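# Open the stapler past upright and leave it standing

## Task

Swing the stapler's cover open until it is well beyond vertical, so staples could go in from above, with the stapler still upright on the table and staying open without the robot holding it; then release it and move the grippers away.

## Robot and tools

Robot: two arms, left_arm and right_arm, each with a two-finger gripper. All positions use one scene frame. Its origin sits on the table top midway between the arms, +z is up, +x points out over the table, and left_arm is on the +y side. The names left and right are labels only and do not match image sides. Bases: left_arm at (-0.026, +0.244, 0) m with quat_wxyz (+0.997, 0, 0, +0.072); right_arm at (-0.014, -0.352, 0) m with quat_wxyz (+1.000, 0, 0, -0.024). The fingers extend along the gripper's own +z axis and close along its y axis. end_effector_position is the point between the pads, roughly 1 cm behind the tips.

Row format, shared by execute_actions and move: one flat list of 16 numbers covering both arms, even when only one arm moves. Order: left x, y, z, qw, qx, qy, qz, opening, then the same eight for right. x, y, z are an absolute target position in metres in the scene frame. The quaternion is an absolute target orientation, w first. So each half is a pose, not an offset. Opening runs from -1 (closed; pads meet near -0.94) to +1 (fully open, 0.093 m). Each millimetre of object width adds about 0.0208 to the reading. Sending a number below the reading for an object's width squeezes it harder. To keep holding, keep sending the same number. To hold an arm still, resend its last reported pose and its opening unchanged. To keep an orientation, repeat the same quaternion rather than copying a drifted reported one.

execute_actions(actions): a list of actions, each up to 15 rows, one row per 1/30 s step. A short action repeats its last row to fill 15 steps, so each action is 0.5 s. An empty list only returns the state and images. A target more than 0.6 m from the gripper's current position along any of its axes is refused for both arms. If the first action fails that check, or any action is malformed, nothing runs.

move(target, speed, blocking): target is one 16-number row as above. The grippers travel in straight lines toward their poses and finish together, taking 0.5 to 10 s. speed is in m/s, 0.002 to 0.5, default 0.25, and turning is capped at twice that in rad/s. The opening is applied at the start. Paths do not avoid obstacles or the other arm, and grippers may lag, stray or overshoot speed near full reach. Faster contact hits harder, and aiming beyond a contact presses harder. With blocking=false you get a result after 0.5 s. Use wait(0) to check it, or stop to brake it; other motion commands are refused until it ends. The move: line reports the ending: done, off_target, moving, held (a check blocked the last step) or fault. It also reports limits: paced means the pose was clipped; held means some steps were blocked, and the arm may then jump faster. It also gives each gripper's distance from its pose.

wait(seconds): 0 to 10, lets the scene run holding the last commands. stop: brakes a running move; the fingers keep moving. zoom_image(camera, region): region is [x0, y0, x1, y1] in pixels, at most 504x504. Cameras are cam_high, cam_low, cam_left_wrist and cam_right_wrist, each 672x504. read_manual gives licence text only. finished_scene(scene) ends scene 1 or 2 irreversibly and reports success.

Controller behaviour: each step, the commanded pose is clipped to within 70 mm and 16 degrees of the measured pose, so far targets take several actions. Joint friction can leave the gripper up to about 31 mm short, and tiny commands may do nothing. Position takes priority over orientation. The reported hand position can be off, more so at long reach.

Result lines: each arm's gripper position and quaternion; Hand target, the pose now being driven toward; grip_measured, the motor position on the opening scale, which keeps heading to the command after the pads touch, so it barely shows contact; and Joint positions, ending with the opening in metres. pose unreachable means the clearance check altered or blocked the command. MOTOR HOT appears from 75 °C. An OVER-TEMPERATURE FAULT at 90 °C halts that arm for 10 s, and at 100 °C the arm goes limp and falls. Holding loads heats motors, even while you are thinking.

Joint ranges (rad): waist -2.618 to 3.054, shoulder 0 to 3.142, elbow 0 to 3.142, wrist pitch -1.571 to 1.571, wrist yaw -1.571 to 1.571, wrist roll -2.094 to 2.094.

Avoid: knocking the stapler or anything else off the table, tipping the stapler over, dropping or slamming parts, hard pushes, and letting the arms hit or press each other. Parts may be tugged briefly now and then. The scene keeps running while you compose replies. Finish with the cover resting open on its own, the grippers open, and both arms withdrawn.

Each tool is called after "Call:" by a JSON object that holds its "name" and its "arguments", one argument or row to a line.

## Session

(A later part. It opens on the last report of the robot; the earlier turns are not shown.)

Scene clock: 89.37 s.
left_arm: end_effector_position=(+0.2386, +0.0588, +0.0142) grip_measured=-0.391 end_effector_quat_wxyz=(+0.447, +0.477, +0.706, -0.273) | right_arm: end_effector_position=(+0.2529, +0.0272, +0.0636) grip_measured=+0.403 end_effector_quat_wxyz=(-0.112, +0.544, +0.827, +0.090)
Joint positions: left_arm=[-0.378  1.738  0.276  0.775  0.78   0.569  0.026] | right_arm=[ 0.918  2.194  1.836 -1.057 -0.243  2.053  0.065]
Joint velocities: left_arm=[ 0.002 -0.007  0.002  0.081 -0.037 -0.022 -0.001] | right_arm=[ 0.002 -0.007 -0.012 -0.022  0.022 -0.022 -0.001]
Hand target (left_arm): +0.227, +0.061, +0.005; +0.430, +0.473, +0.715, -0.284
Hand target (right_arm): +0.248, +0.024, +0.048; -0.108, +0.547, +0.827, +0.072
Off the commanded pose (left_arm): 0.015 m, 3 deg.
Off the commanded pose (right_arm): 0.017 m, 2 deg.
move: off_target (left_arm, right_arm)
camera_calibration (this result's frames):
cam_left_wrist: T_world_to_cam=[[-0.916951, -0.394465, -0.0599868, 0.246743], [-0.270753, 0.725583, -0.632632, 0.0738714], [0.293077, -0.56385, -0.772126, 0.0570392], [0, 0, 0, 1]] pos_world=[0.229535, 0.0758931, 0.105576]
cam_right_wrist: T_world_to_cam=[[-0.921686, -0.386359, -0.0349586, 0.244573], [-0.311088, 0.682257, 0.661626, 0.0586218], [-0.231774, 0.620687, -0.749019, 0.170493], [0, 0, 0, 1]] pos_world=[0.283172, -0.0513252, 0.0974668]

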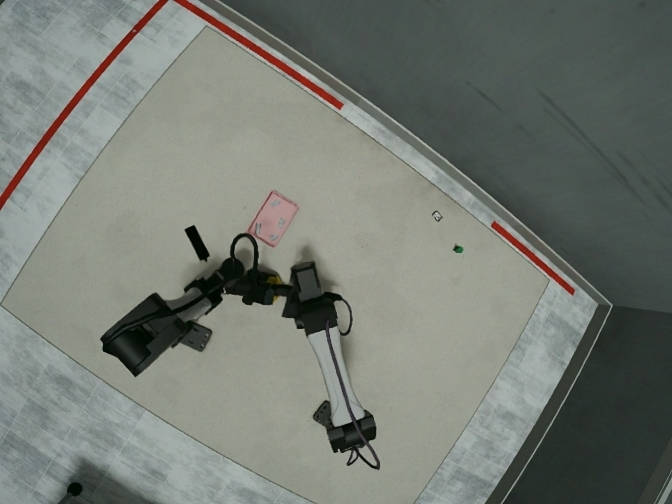

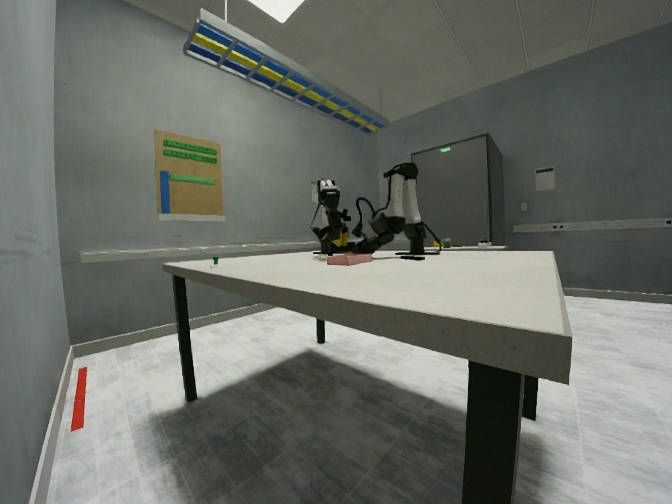

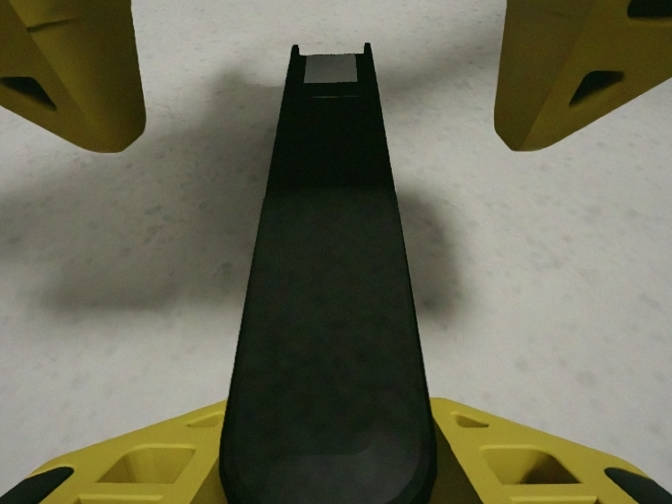

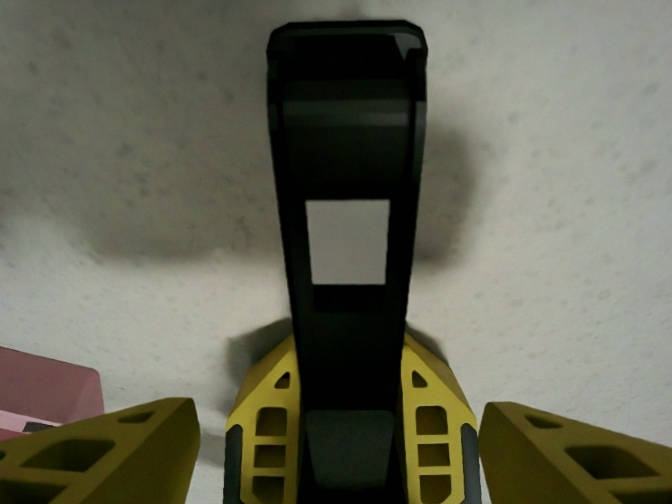

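Call:
{"name": "move", "arguments": {
  "target": [0.227,0.061,0.005,0.43,0.473,0.715,-0.284,-0.5,0.246,0.026,0.038,-0.108,0.547,0.826,0.072,0],
  "speed": 0.04
}}

Call:
{"name": "move", "arguments": {
  "target": [0.227,0.061,0.005,0.43,0.473,0.715,-0.284,-0.5,0.246,0.026,0.038,-0.108,0.547,0.826,0.072,-0.65]
}}

Call:
{"name": "move", "arguments": {
  "target": [0.227,0.061,0.005,0.43,0.473,0.715,-0.284,-0.5,0.253,0.018,0.08,-0.17,0.54,0.815,0.115,-0.65],
  "speed": 0.04
}}

Call:
{"name": "zoom_image", "arguments": {
  "camera": "cam_low",
  "region": [300, 200, 390, 265]
}}

Scene clock: 97.13 s.
left_arm: end_effector_position=(+0.2386, +0.0588, +0.0142) grip_measured=-0.391 end_effector_quat_wxyz=(+0.447, +0.477, +0.706, -0.273) | right_arm: end_effector_position=(+0.2532, +0.0274, +0.0562) grip_measured=+0.003 end_effector_quat_wxyz=(-0.111, +0.545, +0.826, +0.093)
Joint positions: left_arm=[-0.378  1.738  0.276  0.775  0.78   0.569  0.026] | right_arm=[ 0.918  2.194  1.806 -1.021 -0.242  2.057  0.045]
Joint velocities: left_arm=[-0.002  0.002  0.002  0.007 -0.081  0.081  0.001] | right_arm=[-0.002 -0.007 -0.007  0.007  0.066  0.081  0.   ]
Hand target (left_arm): +0.227, +0.061, +0.005; +0.430, +0.473, +0.715, -0.284
Hand target (right_arm): +0.246, +0.025, +0.038; -0.108, +0.547, +0.827, +0.072
Off the commanded pose (left_arm): 0.015 m, 3 deg.
Off the commanded pose (right_arm): 0.020 m, 2 deg.
move: off_target (left_arm, right_arm)
camera_calibration (this result's frames):
cam_left_wrist: T_world_to_cam=[[-0.916951, -0.394465, -0.0599868, 0.246743], [-0.270753, 0.725583, -0.632632, 0.0738714], [0.293077, -0.56385, -0.772126, 0.0570392], [0, 0, 0, 1]] pos_world=[0.229535, 0.0758931, 0.105576]
cam_right_wrist: T_world_to_cam=[[-0.922997, -0.382778, -0.039473, 0.245198], [-0.310665, 0.680697, 0.66343, 0.0632722], [-0.227077, 0.624607, -0.747196, 0.163441], [0, 0, 0, 1]] pos_world=[0.283087, -0.0512992, 0.0898244]

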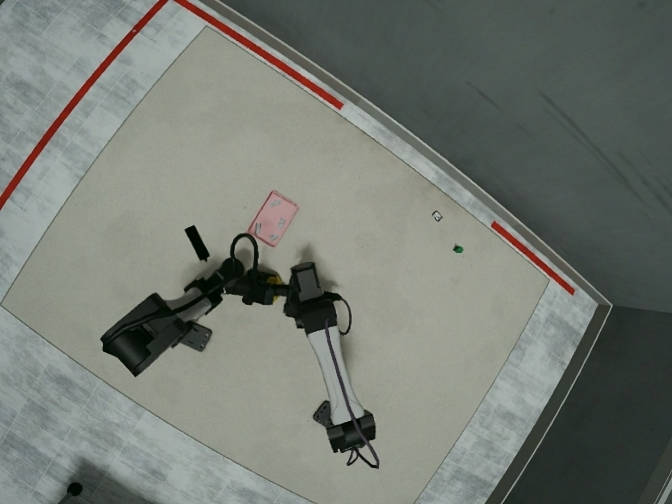

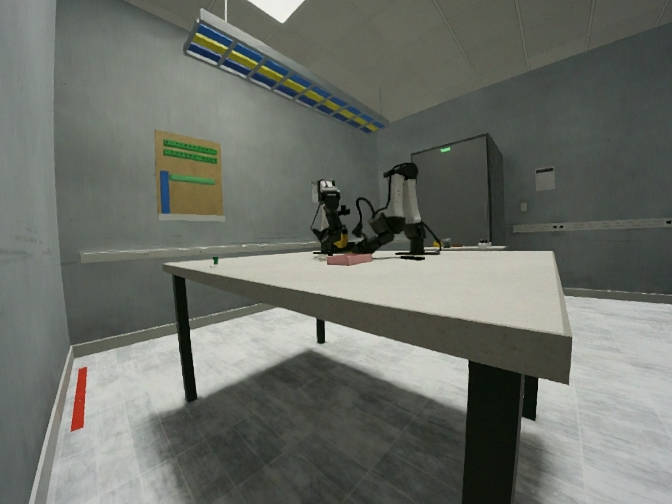

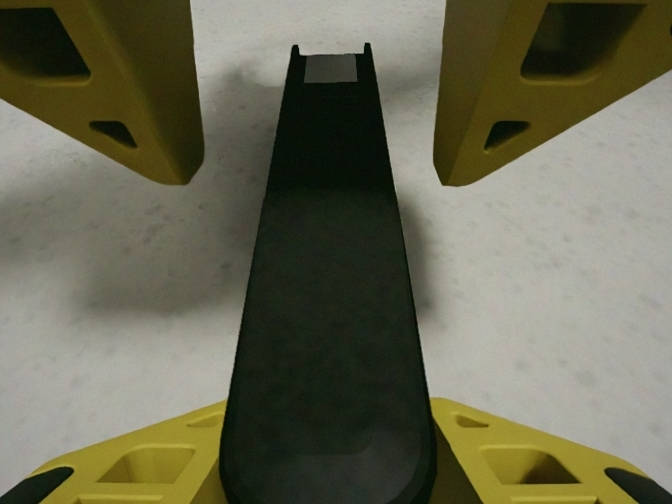

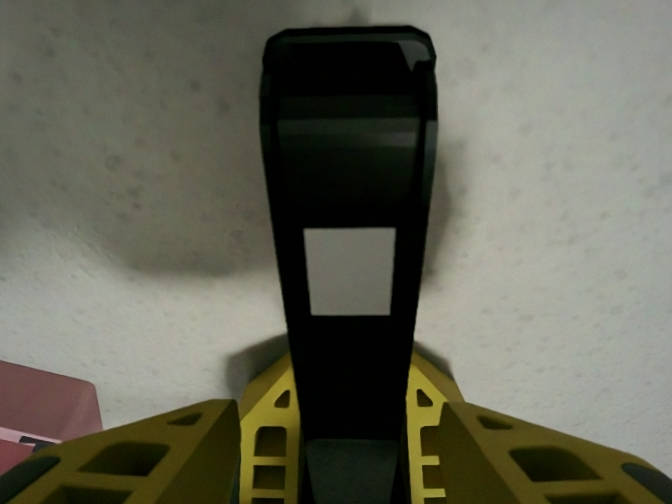

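Scene clock: 97.83 s.
left_arm: end_effector_position=(+0.2393, +0.0592, +0.0141) grip_measured=-0.391 end_effector_quat_wxyz=(+0.447, +0.474, +0.707, -0.272) | right_arm: end_effector_position=(+0.2518, +0.0269, +0.0561) grip_measured=-0.634 end_effector_quat_wxyz=(-0.113, +0.545, +0.826, +0.090)
Joint positions: left_arm=[-0.378  1.738  0.276  0.776  0.777  0.563  0.026] | right_arm=[ 0.919  2.194  1.806 -1.026 -0.245  2.057  0.015]
Joint velocities: left_arm=[ 0.012  0.012 -0.002  0.007 -0.022  0.037 -0.001] | right_arm=[ 0.012  0.012 -0.007 -0.037  0.051 -0.007  0.   ]
Hand target (left_arm): +0.227, +0.061, +0.005; +0.430, +0.473, +0.715, -0.284
Hand target (right_arm): +0.246, +0.025, +0.038; -0.108, +0.547, +0.827, +0.072
Off the commanded pose (left_arm): 0.015 m, 3 deg.
Off the commanded pose (right_arm): 0.019 m, 2 deg.
move: off_target (left_arm, right_arm)
camera_calibration (this result's frames):
cam_left_wrist: T_world_to_cam=[[-0.914806, -0.399723, -0.0578936, 0.247315], [-0.276361, 0.724014, -0.632004, 0.0751449], [0.294543, -0.562161, -0.7728, 0.0565869], [0, 0, 0, 1]] pos_world=[0.230345, 0.0762625, 0.10554]
cam_right_wrist: T_world_to_cam=[[-0.922898, -0.383576, -0.0335863, 0.243374], [-0.307685, 0.682226, 0.663247, 0.062488], [-0.231493, 0.622444, -0.747646, 0.164566], [0, 0, 0, 1]] pos_world=[0.281932, -0.0517115, 0.0897664]

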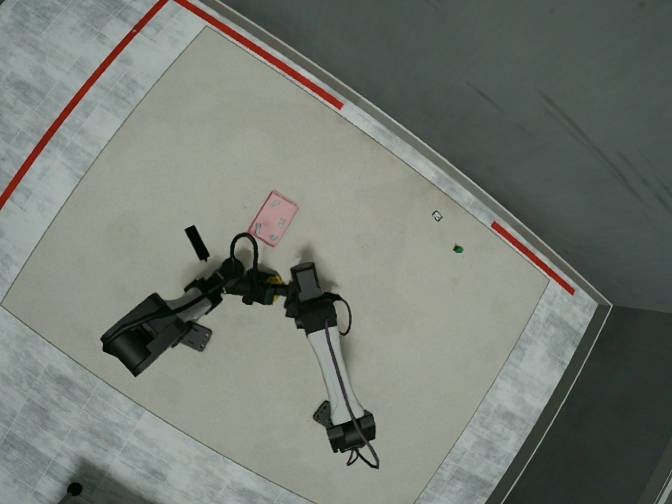

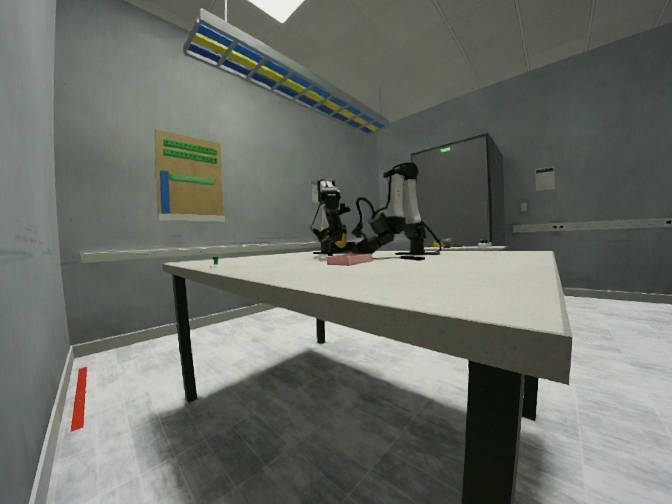

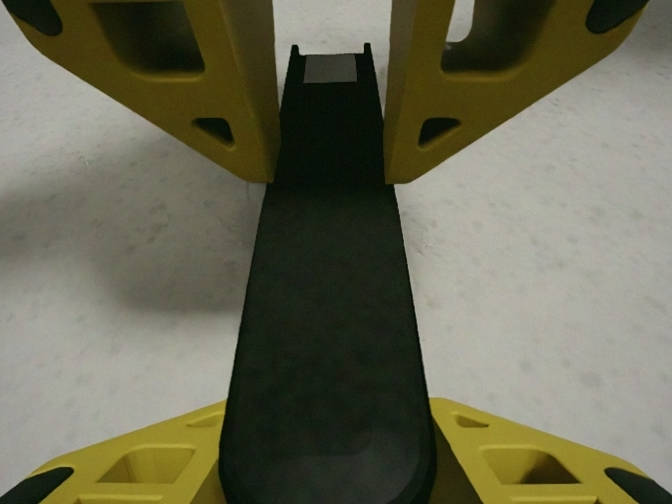

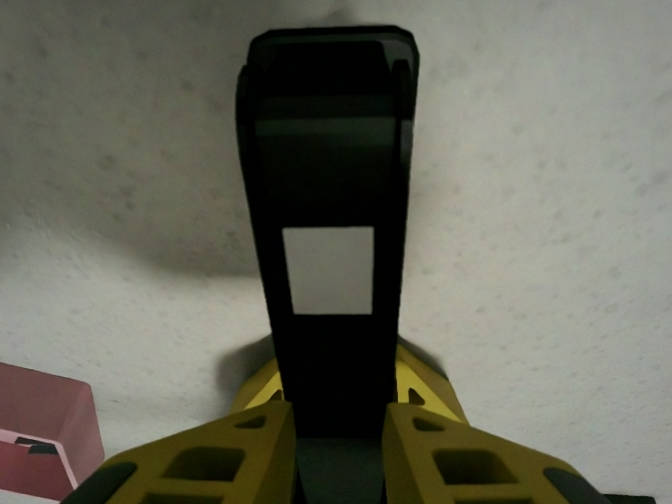

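Scene clock: 99.70 s.
left_arm: end_effector_position=(+0.2350, +0.0577, +0.0141) grip_measured=-0.391 end_effector_quat_wxyz=(+0.445, +0.477, +0.704, -0.281) | right_arm: end_effector_position=(+0.2552, +0.0248, +0.0811) grip_measured=-0.647 end_effector_quat_wxyz=(-0.163, +0.540, +0.817, +0.121)
Joint positions: left_arm=[-0.378  1.738  0.271  0.776  0.795  0.566  0.026] | right_arm=[ 0.869  2.143  1.794 -1.027 -0.362  2.025  0.014]
Joint velocities: left_arm=[-0.022  0.012 -0.007  0.007 -0.022 -0.022 -0.   ] | right_arm=[-0.012  0.017  0.017  0.022 -0.022  0.007  0.001]
Hand target (left_arm): +0.227, +0.061, +0.005; +0.430, +0.473, +0.715, -0.284
Hand target (right_arm): +0.253, +0.018, +0.080; -0.170, +0.541, +0.816, +0.115
Off the commanded pose (left_arm): 0.013 m, 2 deg.
Off the commanded pose (right_arm): 0.007 m, 1 deg.
move: off_target (left_arm)
camera_calibration (this result's frames):
cam_left_wrist: T_world_to_cam=[[-0.92159, -0.385146, -0.0483202, 0.243419], [-0.26863, 0.722685, -0.63684, 0.0733435], [0.280196, -0.573925, -0.76948, 0.0609657], [0, 0, 0, 1]] pos_world=[0.226952, 0.0757373, 0.105382]
cam_right_wrist: T_world_to_cam=[[-0.924166, -0.380891, -0.0289718, 0.246396], [-0.272613, 0.604514, 0.748495, 0.0344886], [-0.267581, 0.699632, -0.662507, 0.185706], [0, 0, 0, 1]] pos_world=[0.286804, -0.0569247, 0.104356]

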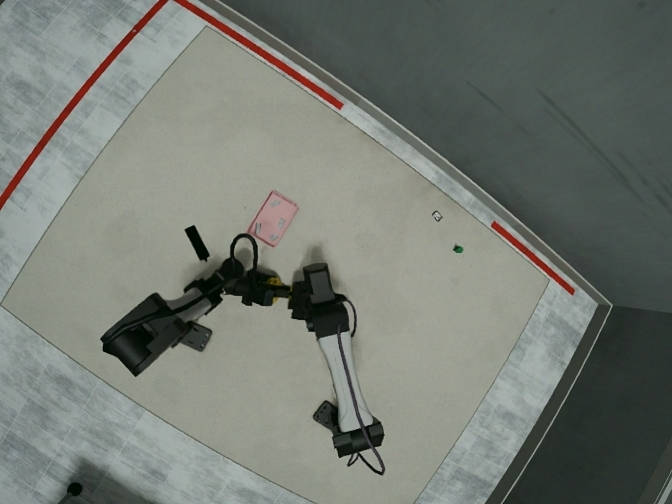

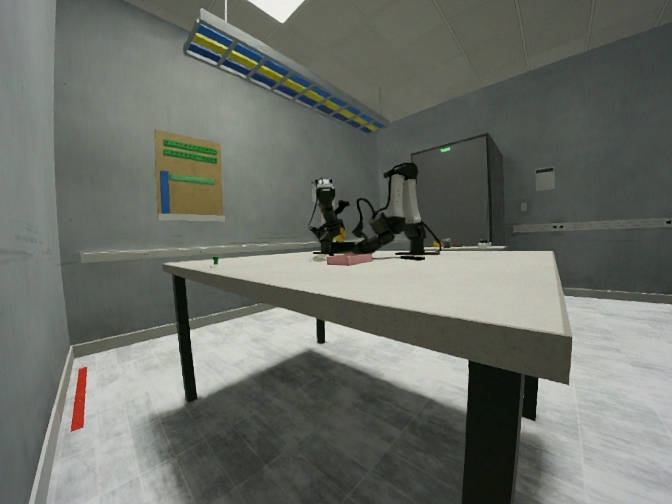

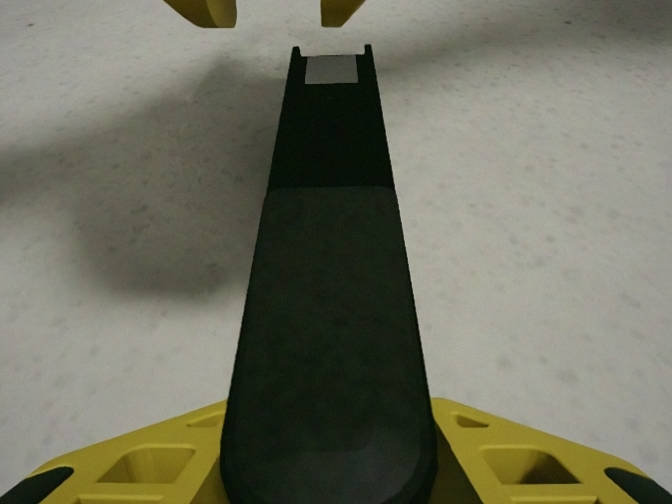

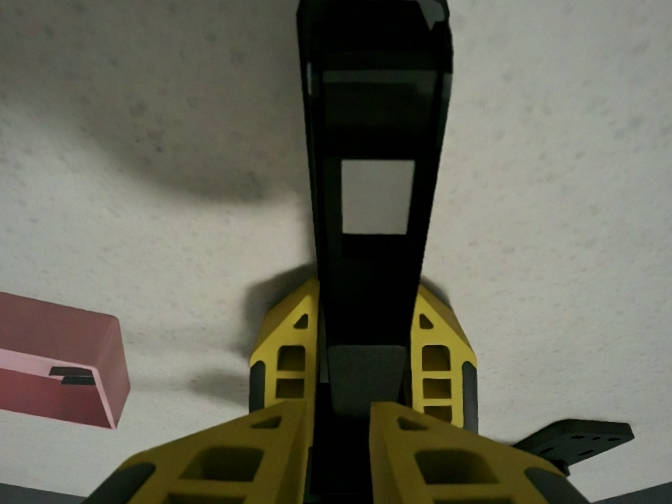

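Region (300, 200, 390, 265) of cam_low's 672x504 image, scaled by 5.600, with more detail than that image has.

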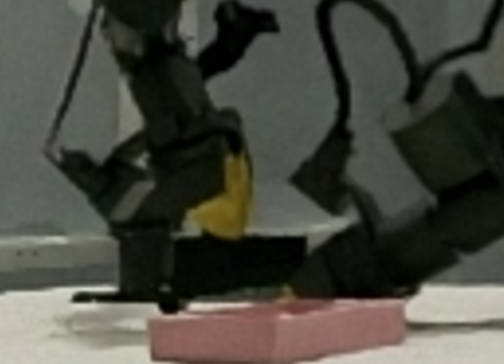

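Call:
{"name": "move", "arguments": {
  "target": [0.227,0.061,0.005,0.43,0.473,0.715,-0.284,-0.5,0.247,0.028,0.075,-0.15,0.542,0.82,0.1,0.3],
  "speed": 0.04
}}

Call:
{"name": "move", "arguments": {
  "target": [0.227,0.061,0.005,0.43,0.473,0.715,-0.284,-0.5,0.241,0.036,0.028,-0.15,0.542,0.82,0.1,0.3],
  "speed": 0.06
}}

Scene clock: 105.10 s.
left_arm: end_effector_position=(+0.2350, +0.0577, +0.0141) grip_measured=-0.391 end_effector_quat_wxyz=(+0.445, +0.477, +0.704, -0.281) | right_arm: end_effector_position=(+0.2478, +0.0248, +0.0790) grip_measured=+0.297 end_effector_quat_wxyz=(-0.155, +0.540, +0.820, +0.109)
Joint positions: left_arm=[-0.378  1.738  0.271  0.776  0.795  0.566  0.026] | right_arm=[ 0.889  2.143  1.794 -1.044 -0.339  2.036  0.059]
Joint velocities: left_arm=[-0.002  0.002 -0.002  0.007 -0.007  0.066 -0.   ] | right_arm=[-0.012 -0.007 -0.012 -0.007 -0.022 -0.051 -0.   ]
Hand target (left_arm): +0.227, +0.061, +0.005; +0.430, +0.473, +0.715, -0.284
Hand target (right_arm): +0.247, +0.028, +0.075; -0.150, +0.542, +0.821, +0.101
Off the commanded pose (left_arm): 0.013 m, 2 deg.
Off the commanded pose (right_arm): 0.005 m, 1 deg.
move: off_target (left_arm)
camera_calibration (this result's frames):
cam_left_wrist: T_world_to_cam=[[-0.92159, -0.385146, -0.0483202, 0.243419], [-0.26863, 0.722685, -0.63684, 0.0733435], [0.280196, -0.573925, -0.76948, 0.0609657], [0, 0, 0, 1]] pos_world=[0.226952, 0.0757373, 0.105382]
cam_right_wrist: T_world_to_cam=[[-0.921806, -0.387204, -0.0186288, 0.238338], [-0.277146, 0.624671, 0.730052, 0.0360849], [-0.271042, 0.678129, -0.683137, 0.185374], [0, 0, 0, 1]] pos_world=[0.279946, -0.055963, 0.104732]

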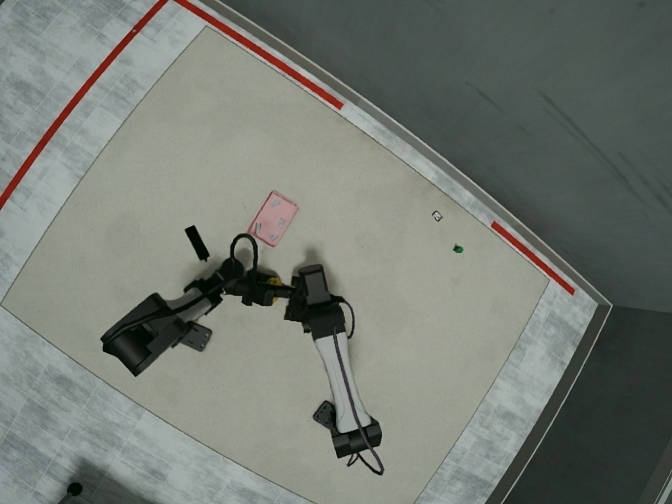

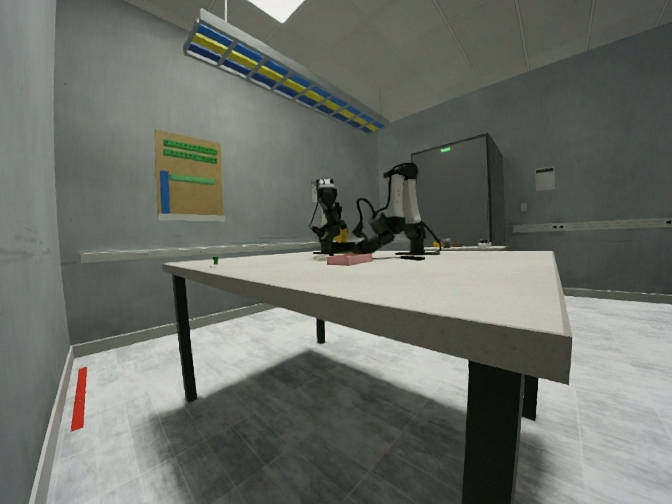

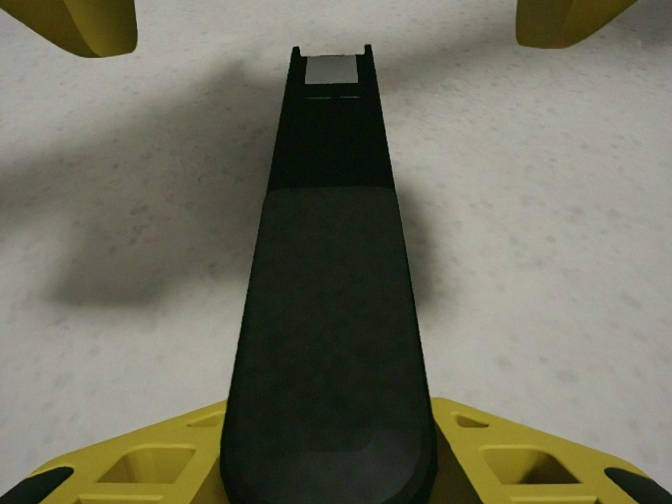

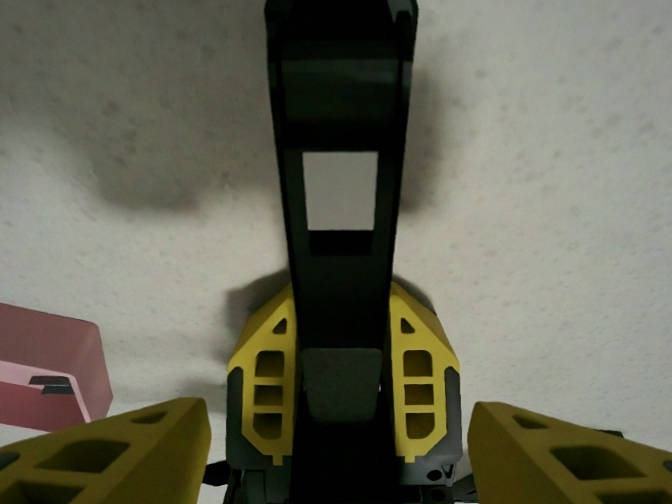

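Scene clock: 106.43 s.
left_arm: end_effector_position=(+0.2349, +0.0578, +0.0140) grip_measured=-0.391 end_effector_quat_wxyz=(+0.445, +0.477, +0.704, -0.281) | right_arm: end_effector_position=(+0.2474, +0.0382, +0.0440) grip_measured=+0.297 end_effector_quat_wxyz=(-0.153, +0.539, +0.820, +0.119)
Joint positions: left_arm=[-0.378  1.738  0.271  0.776  0.795  0.566  0.026] | right_arm=[ 0.911  2.187  1.719 -0.898 -0.334  2.06   0.059]
Joint velocities: left_arm=[-0.007 -0.002 -0.002 -0.007 -0.095  0.022 -0.001] | right_arm=[-0.002  0.007  0.012 -0.11   0.066 -0.007 -0.   ]
Hand target (left_arm): +0.227, +0.061, +0.005; +0.430, +0.473, +0.715, -0.284
Hand target (right_arm): +0.240, +0.035, +0.028; -0.150, +0.542, +0.821, +0.100
Off the commanded pose (left_arm): 0.012 m, 2 deg.
Off the commanded pose (right_arm): 0.017 m, 2 deg.
move: off_target (left_arm, right_arm)
camera_calibration (this result's frames):
cam_left_wrist: T_world_to_cam=[[-0.921608, -0.385141, -0.0480125, 0.243378], [-0.268866, 0.722741, -0.636676, 0.0733374], [0.279911, -0.573857, -0.769635, 0.0610065], [0, 0, 0, 1]] pos_world=[0.226941, 0.0757401, 0.10533]
cam_right_wrist: T_world_to_cam=[[-0.92216, -0.385058, -0.0367601, 0.243214], [-0.285979, 0.614704, 0.735089, 0.0554759], [-0.260455, 0.688382, -0.676974, 0.149014], [0, 0, 0, 1]] pos_world=[0.278958, -0.0430282, 0.0690391]

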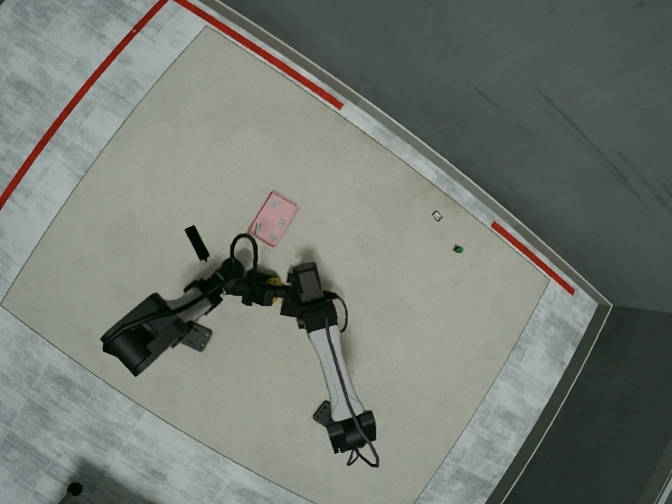

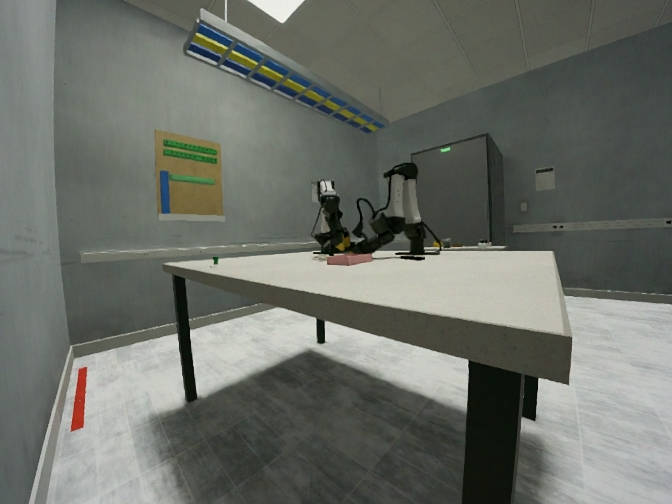

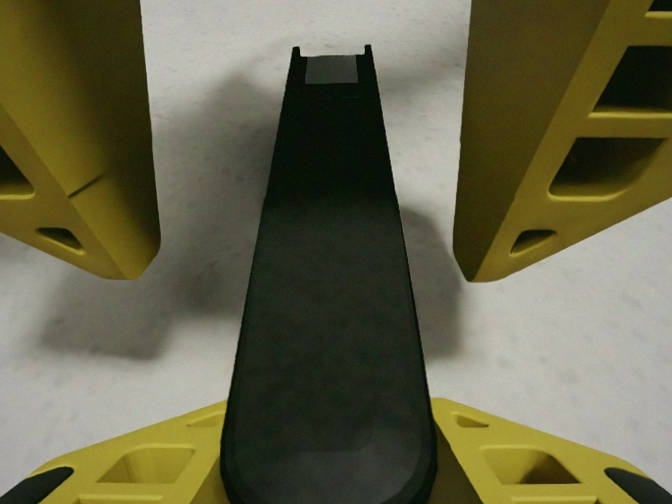

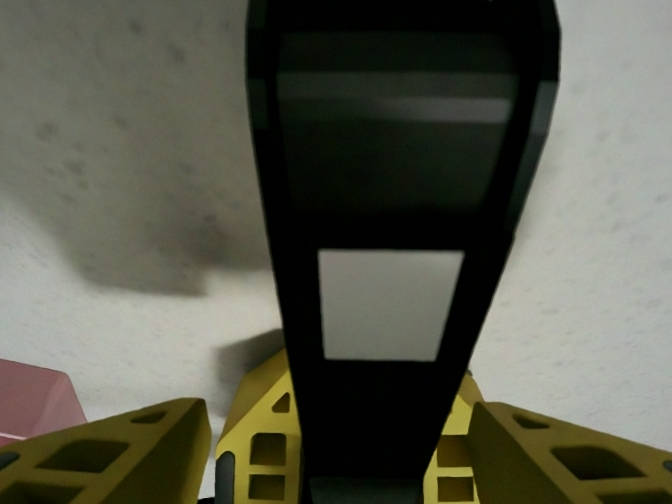

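Call:
{"name": "move", "arguments": {
  "target": [0.227,0.061,0.005,0.43,0.473,0.715,-0.284,-0.6,0.241,0.036,0.028,-0.15,0.542,0.82,0.1,-0.75]
}}

Call:
{"name": "move", "arguments": {
  "target": [0.227,0.061,0.005,0.43,0.473,0.715,-0.284,-0.6,0.246,0.029,0.07,-0.17,0.54,0.815,0.115,-0.75],
  "speed": 0.03
}}

Call:
{"name": "zoom_image", "arguments": {
  "camera": "cam_low",
  "region": [300, 200, 390, 265]
}}

Scene clock: 112.07 s.
left_arm: end_effector_position=(+0.2363, +0.0587, +0.0140) grip_measured=-0.391 end_effector_quat_wxyz=(+0.447, +0.476, +0.705, -0.277) | right_arm: end_effector_position=(+0.2440, +0.0371, +0.0437) grip_measured=-0.655 end_effector_quat_wxyz=(-0.156, +0.536, +0.822, +0.113)
Joint positions: left_arm=[-0.377  1.738  0.271  0.779  0.789  0.567  0.026] | right_arm=[ 0.913  2.187  1.719 -0.91  -0.338  2.054  0.014]
Joint velocities: left_arm=[ 0.012 -0.002  0.017 -0.007 -0.007  0.022 -0.   ] | right_arm=[ 0.002 -0.002  0.017  0.007  0.022  0.007 -0.001]
Hand target (left_arm): +0.227, +0.061, +0.005; +0.430, +0.473, +0.715, -0.284
Hand target (right_arm): +0.241, +0.035, +0.028; -0.150, +0.542, +0.821, +0.100
Off the commanded pose (left_arm): 0.013 m, 2 deg.
Off the commanded pose (right_arm): 0.016 m, 2 deg.
move: off_target (left_arm, right_arm)
camera_calibration (this result's frames):
cam_left_wrist: T_world_to_cam=[[-0.918976, -0.390655, -0.0535894, 0.244807], [-0.270446, 0.72335, -0.635314, 0.0733439], [0.286952, -0.569346, -0.770392, 0.0591892], [0, 0, 0, 1]] pos_world=[0.227823, 0.076281, 0.105314]
cam_right_wrist: T_world_to_cam=[[-0.918762, -0.393935, -0.0262887, 0.238676], [-0.28539, 0.616645, 0.73369, 0.055322], [-0.272815, 0.681589, -0.678976, 0.15201], [0, 0, 0, 1]] pos_world=[0.276546, -0.0436997, 0.0688967]

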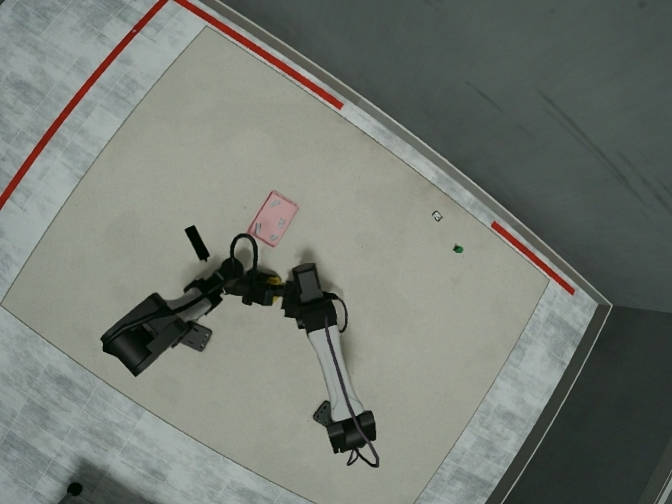

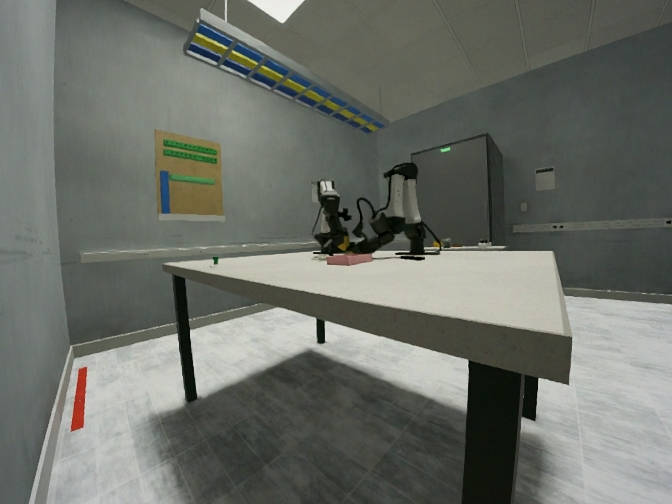

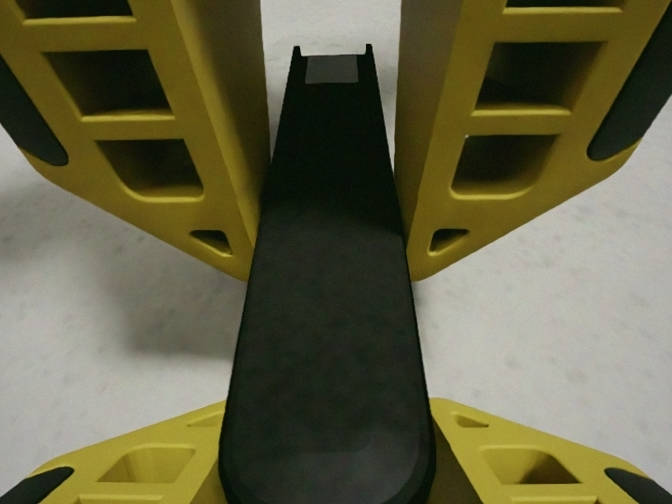

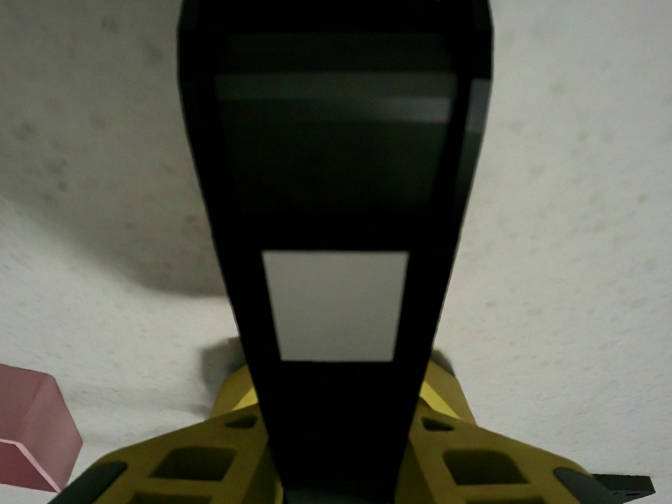

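Scene clock: 113.20 s.
left_arm: end_effector_position=(+0.2340, +0.0565, +0.0161) grip_measured=-0.391 end_effector_quat_wxyz=(+0.446, +0.476, +0.701, -0.288) | right_arm: end_effector_position=(+0.2419, +0.0339, +0.0463) grip_measured=-0.655 end_effector_quat_wxyz=(-0.164, +0.537, +0.821, +0.108)
Joint positions: left_arm=[-0.377  1.738  0.271  0.782  0.812  0.558  0.026] | right_arm=[ 0.907  2.181  1.719 -0.929 -0.354  2.05   0.014]
Joint velocities: left_arm=[-0.002 -0.007 -0.007  0.007  0.022 -0.022 -0.001] | right_arm=[-0.012  0.017 -0.002 -0.022 -0.022 -0.007  0.   ]
Hand target (left_arm): +0.227, +0.061, +0.005; +0.430, +0.473, +0.715, -0.284
Hand target (right_arm): +0.246, +0.029, +0.069; -0.170, +0.541, +0.816, +0.116
Off the commanded pose (left_arm): 0.014 m, 3 deg.
Off the commanded pose (right_arm): 0.025 m, 1 deg.
move: off_target (left_arm, right_arm)
camera_calibration (this result's frames):
cam_left_wrist: T_world_to_cam=[[-0.924716, -0.378581, -0.0396984, 0.242309], [-0.265289, 0.715733, -0.646025, 0.0750448], [0.272986, -0.586858, -0.762283, 0.0644078], [0, 0, 0, 1]] pos_world=[0.226394, 0.0758199, 0.107197]
cam_right_wrist: T_world_to_cam=[[-0.919235, -0.393615, -0.00866698, 0.234856], [-0.27087, 0.616299, 0.739463, 0.0509903], [-0.285722, 0.682087, -0.673142, 0.158183], [0, 0, 0, 1]] pos_world=[0.274896, -0.046877, 0.0708095]

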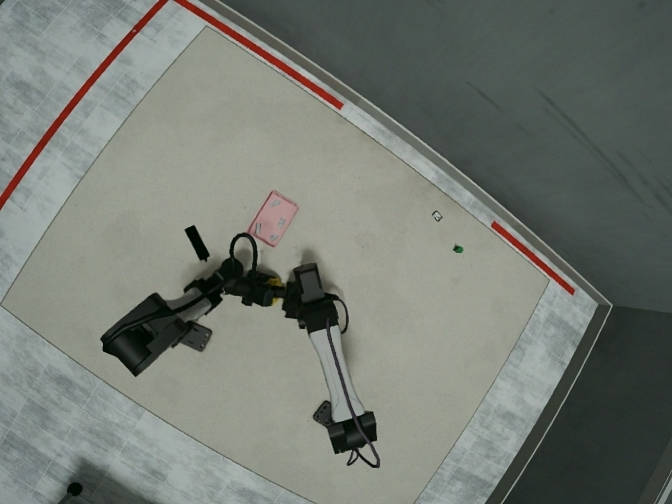

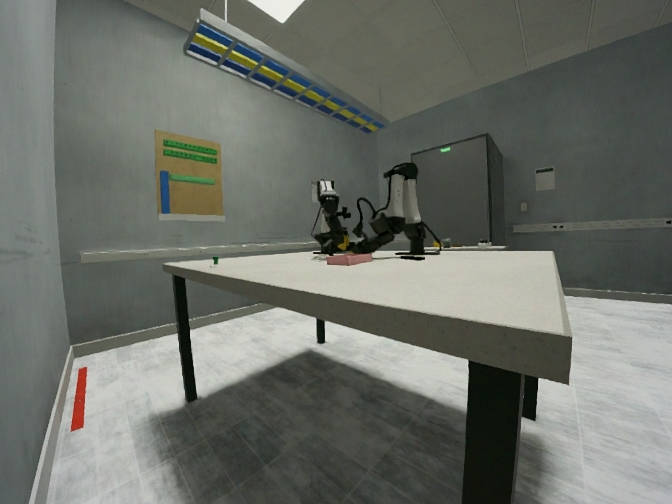

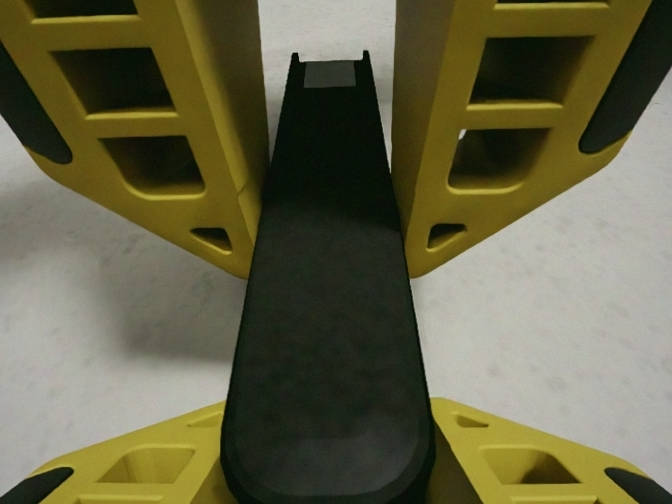

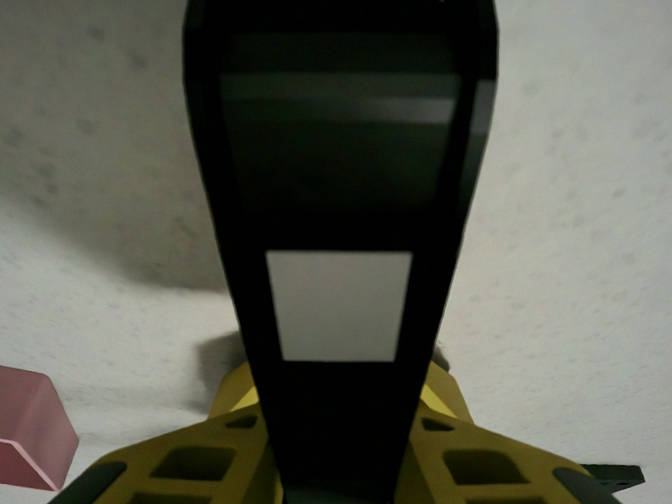

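Region (300, 200, 390, 265) of cam_low's 672x504 image, scaled by 5.600, with more detail than that image has.

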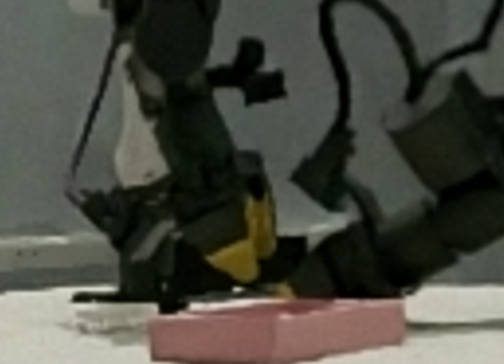

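Call:
{"name": "move", "arguments": {
  "target": [0.227,0.061,0.0,0.43,0.473,0.715,-0.284,-0.6,0.247,0.026,0.085,-0.272,0.522,0.789,0.18,-0.75],
  "speed": 0.03
}}

Call:
{"name": "zoom_image", "arguments": {
  "camera": "cam_low",
  "region": [300, 200, 390, 265]
}}

Scene clock: 124.03 s.
left_arm: end_effector_position=(+0.2364, +0.0559, +0.0157) grip_measured=-0.391 end_effector_quat_wxyz=(+0.452, +0.475, +0.698, -0.288) | right_arm: end_effector_position=(+0.2458, +0.0328, +0.0739) grip_measured=-0.655 end_effector_quat_wxyz=(-0.265, +0.521, +0.793, +0.170)
Joint positions: left_arm=[-0.377  1.762  0.271  0.823  0.812  0.549  0.026] | right_arm=[ 0.82   2.11   1.632 -0.84  -0.595  2.012  0.014]
Joint velocities: left_arm=[-0.007 -0.002 -0.002 -0.022 -0.051  0.022 -0.   ] | right_arm=[ 0.002 -0.012  0.012  0.037 -0.007  0.007  0.   ]
Hand target (left_arm): +0.227, +0.061, +0.000; +0.430, +0.473, +0.715, -0.284
Hand target (right_arm): +0.247, +0.027, +0.084; -0.272, +0.522, +0.788, +0.179
Off the commanded pose (left_arm): 0.019 m, 3 deg.
Off the commanded pose (right_arm): 0.013 m, 1 deg.
move: off_target (left_arm, right_arm)
camera_calibration (this result's frames):
cam_left_wrist: T_world_to_cam=[[-0.92288, -0.382428, -0.0451856, 0.244203], [-0.262091, 0.709743, -0.653891, 0.075608], [0.282136, -0.59162, -0.755238, 0.0610645], [0, 0, 0, 1]] pos_world=[0.227958, 0.0758547, 0.106592]
cam_right_wrist: T_world_to_cam=[[-0.92035, -0.391094, 0.000776239, 0.237718], [-0.184492, 0.435907, 0.880879, 0.00656402], [-0.344845, 0.810574, -0.473341, 0.174243], [0, 0, 0, 1]] pos_world=[0.280082, -0.0511283, 0.0765098]

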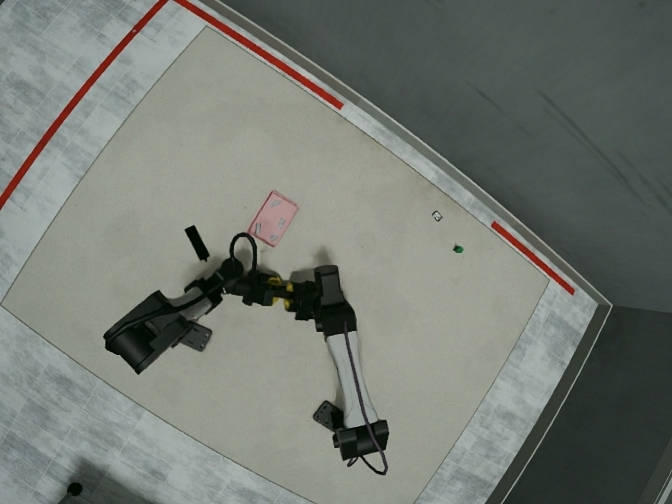

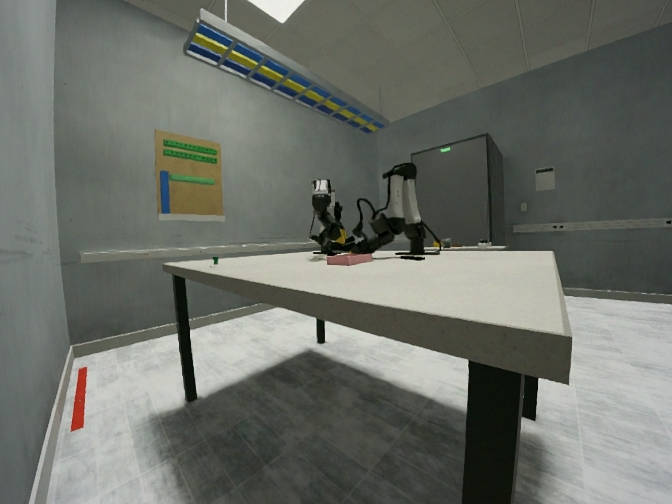

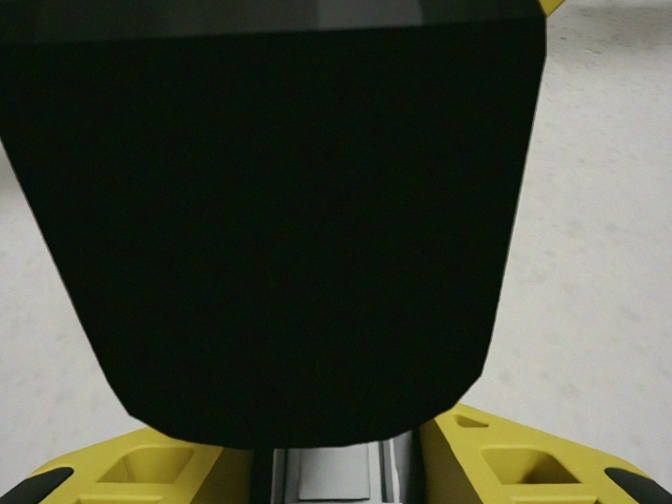

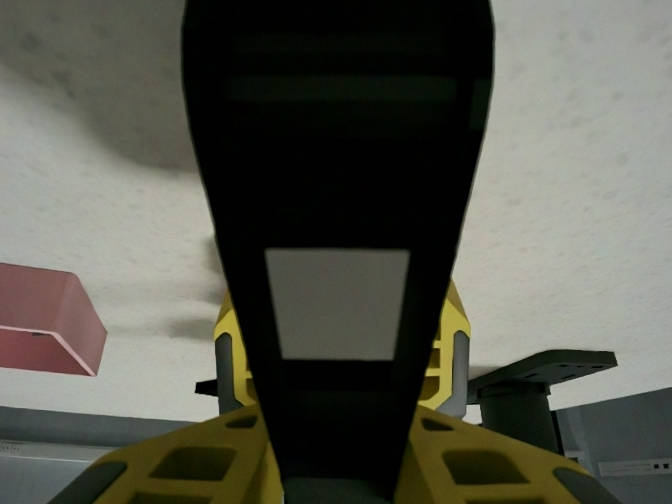

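Region (300, 200, 390, 265) of cam_low's 672x504 image, scaled by 5.600, with more detail than that image has.

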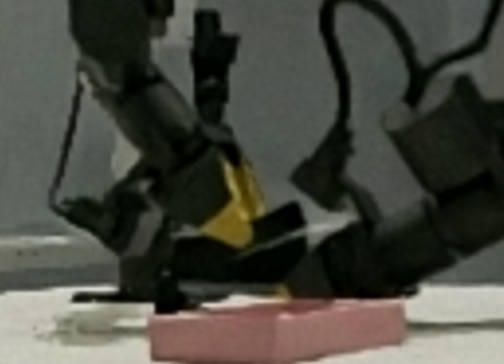

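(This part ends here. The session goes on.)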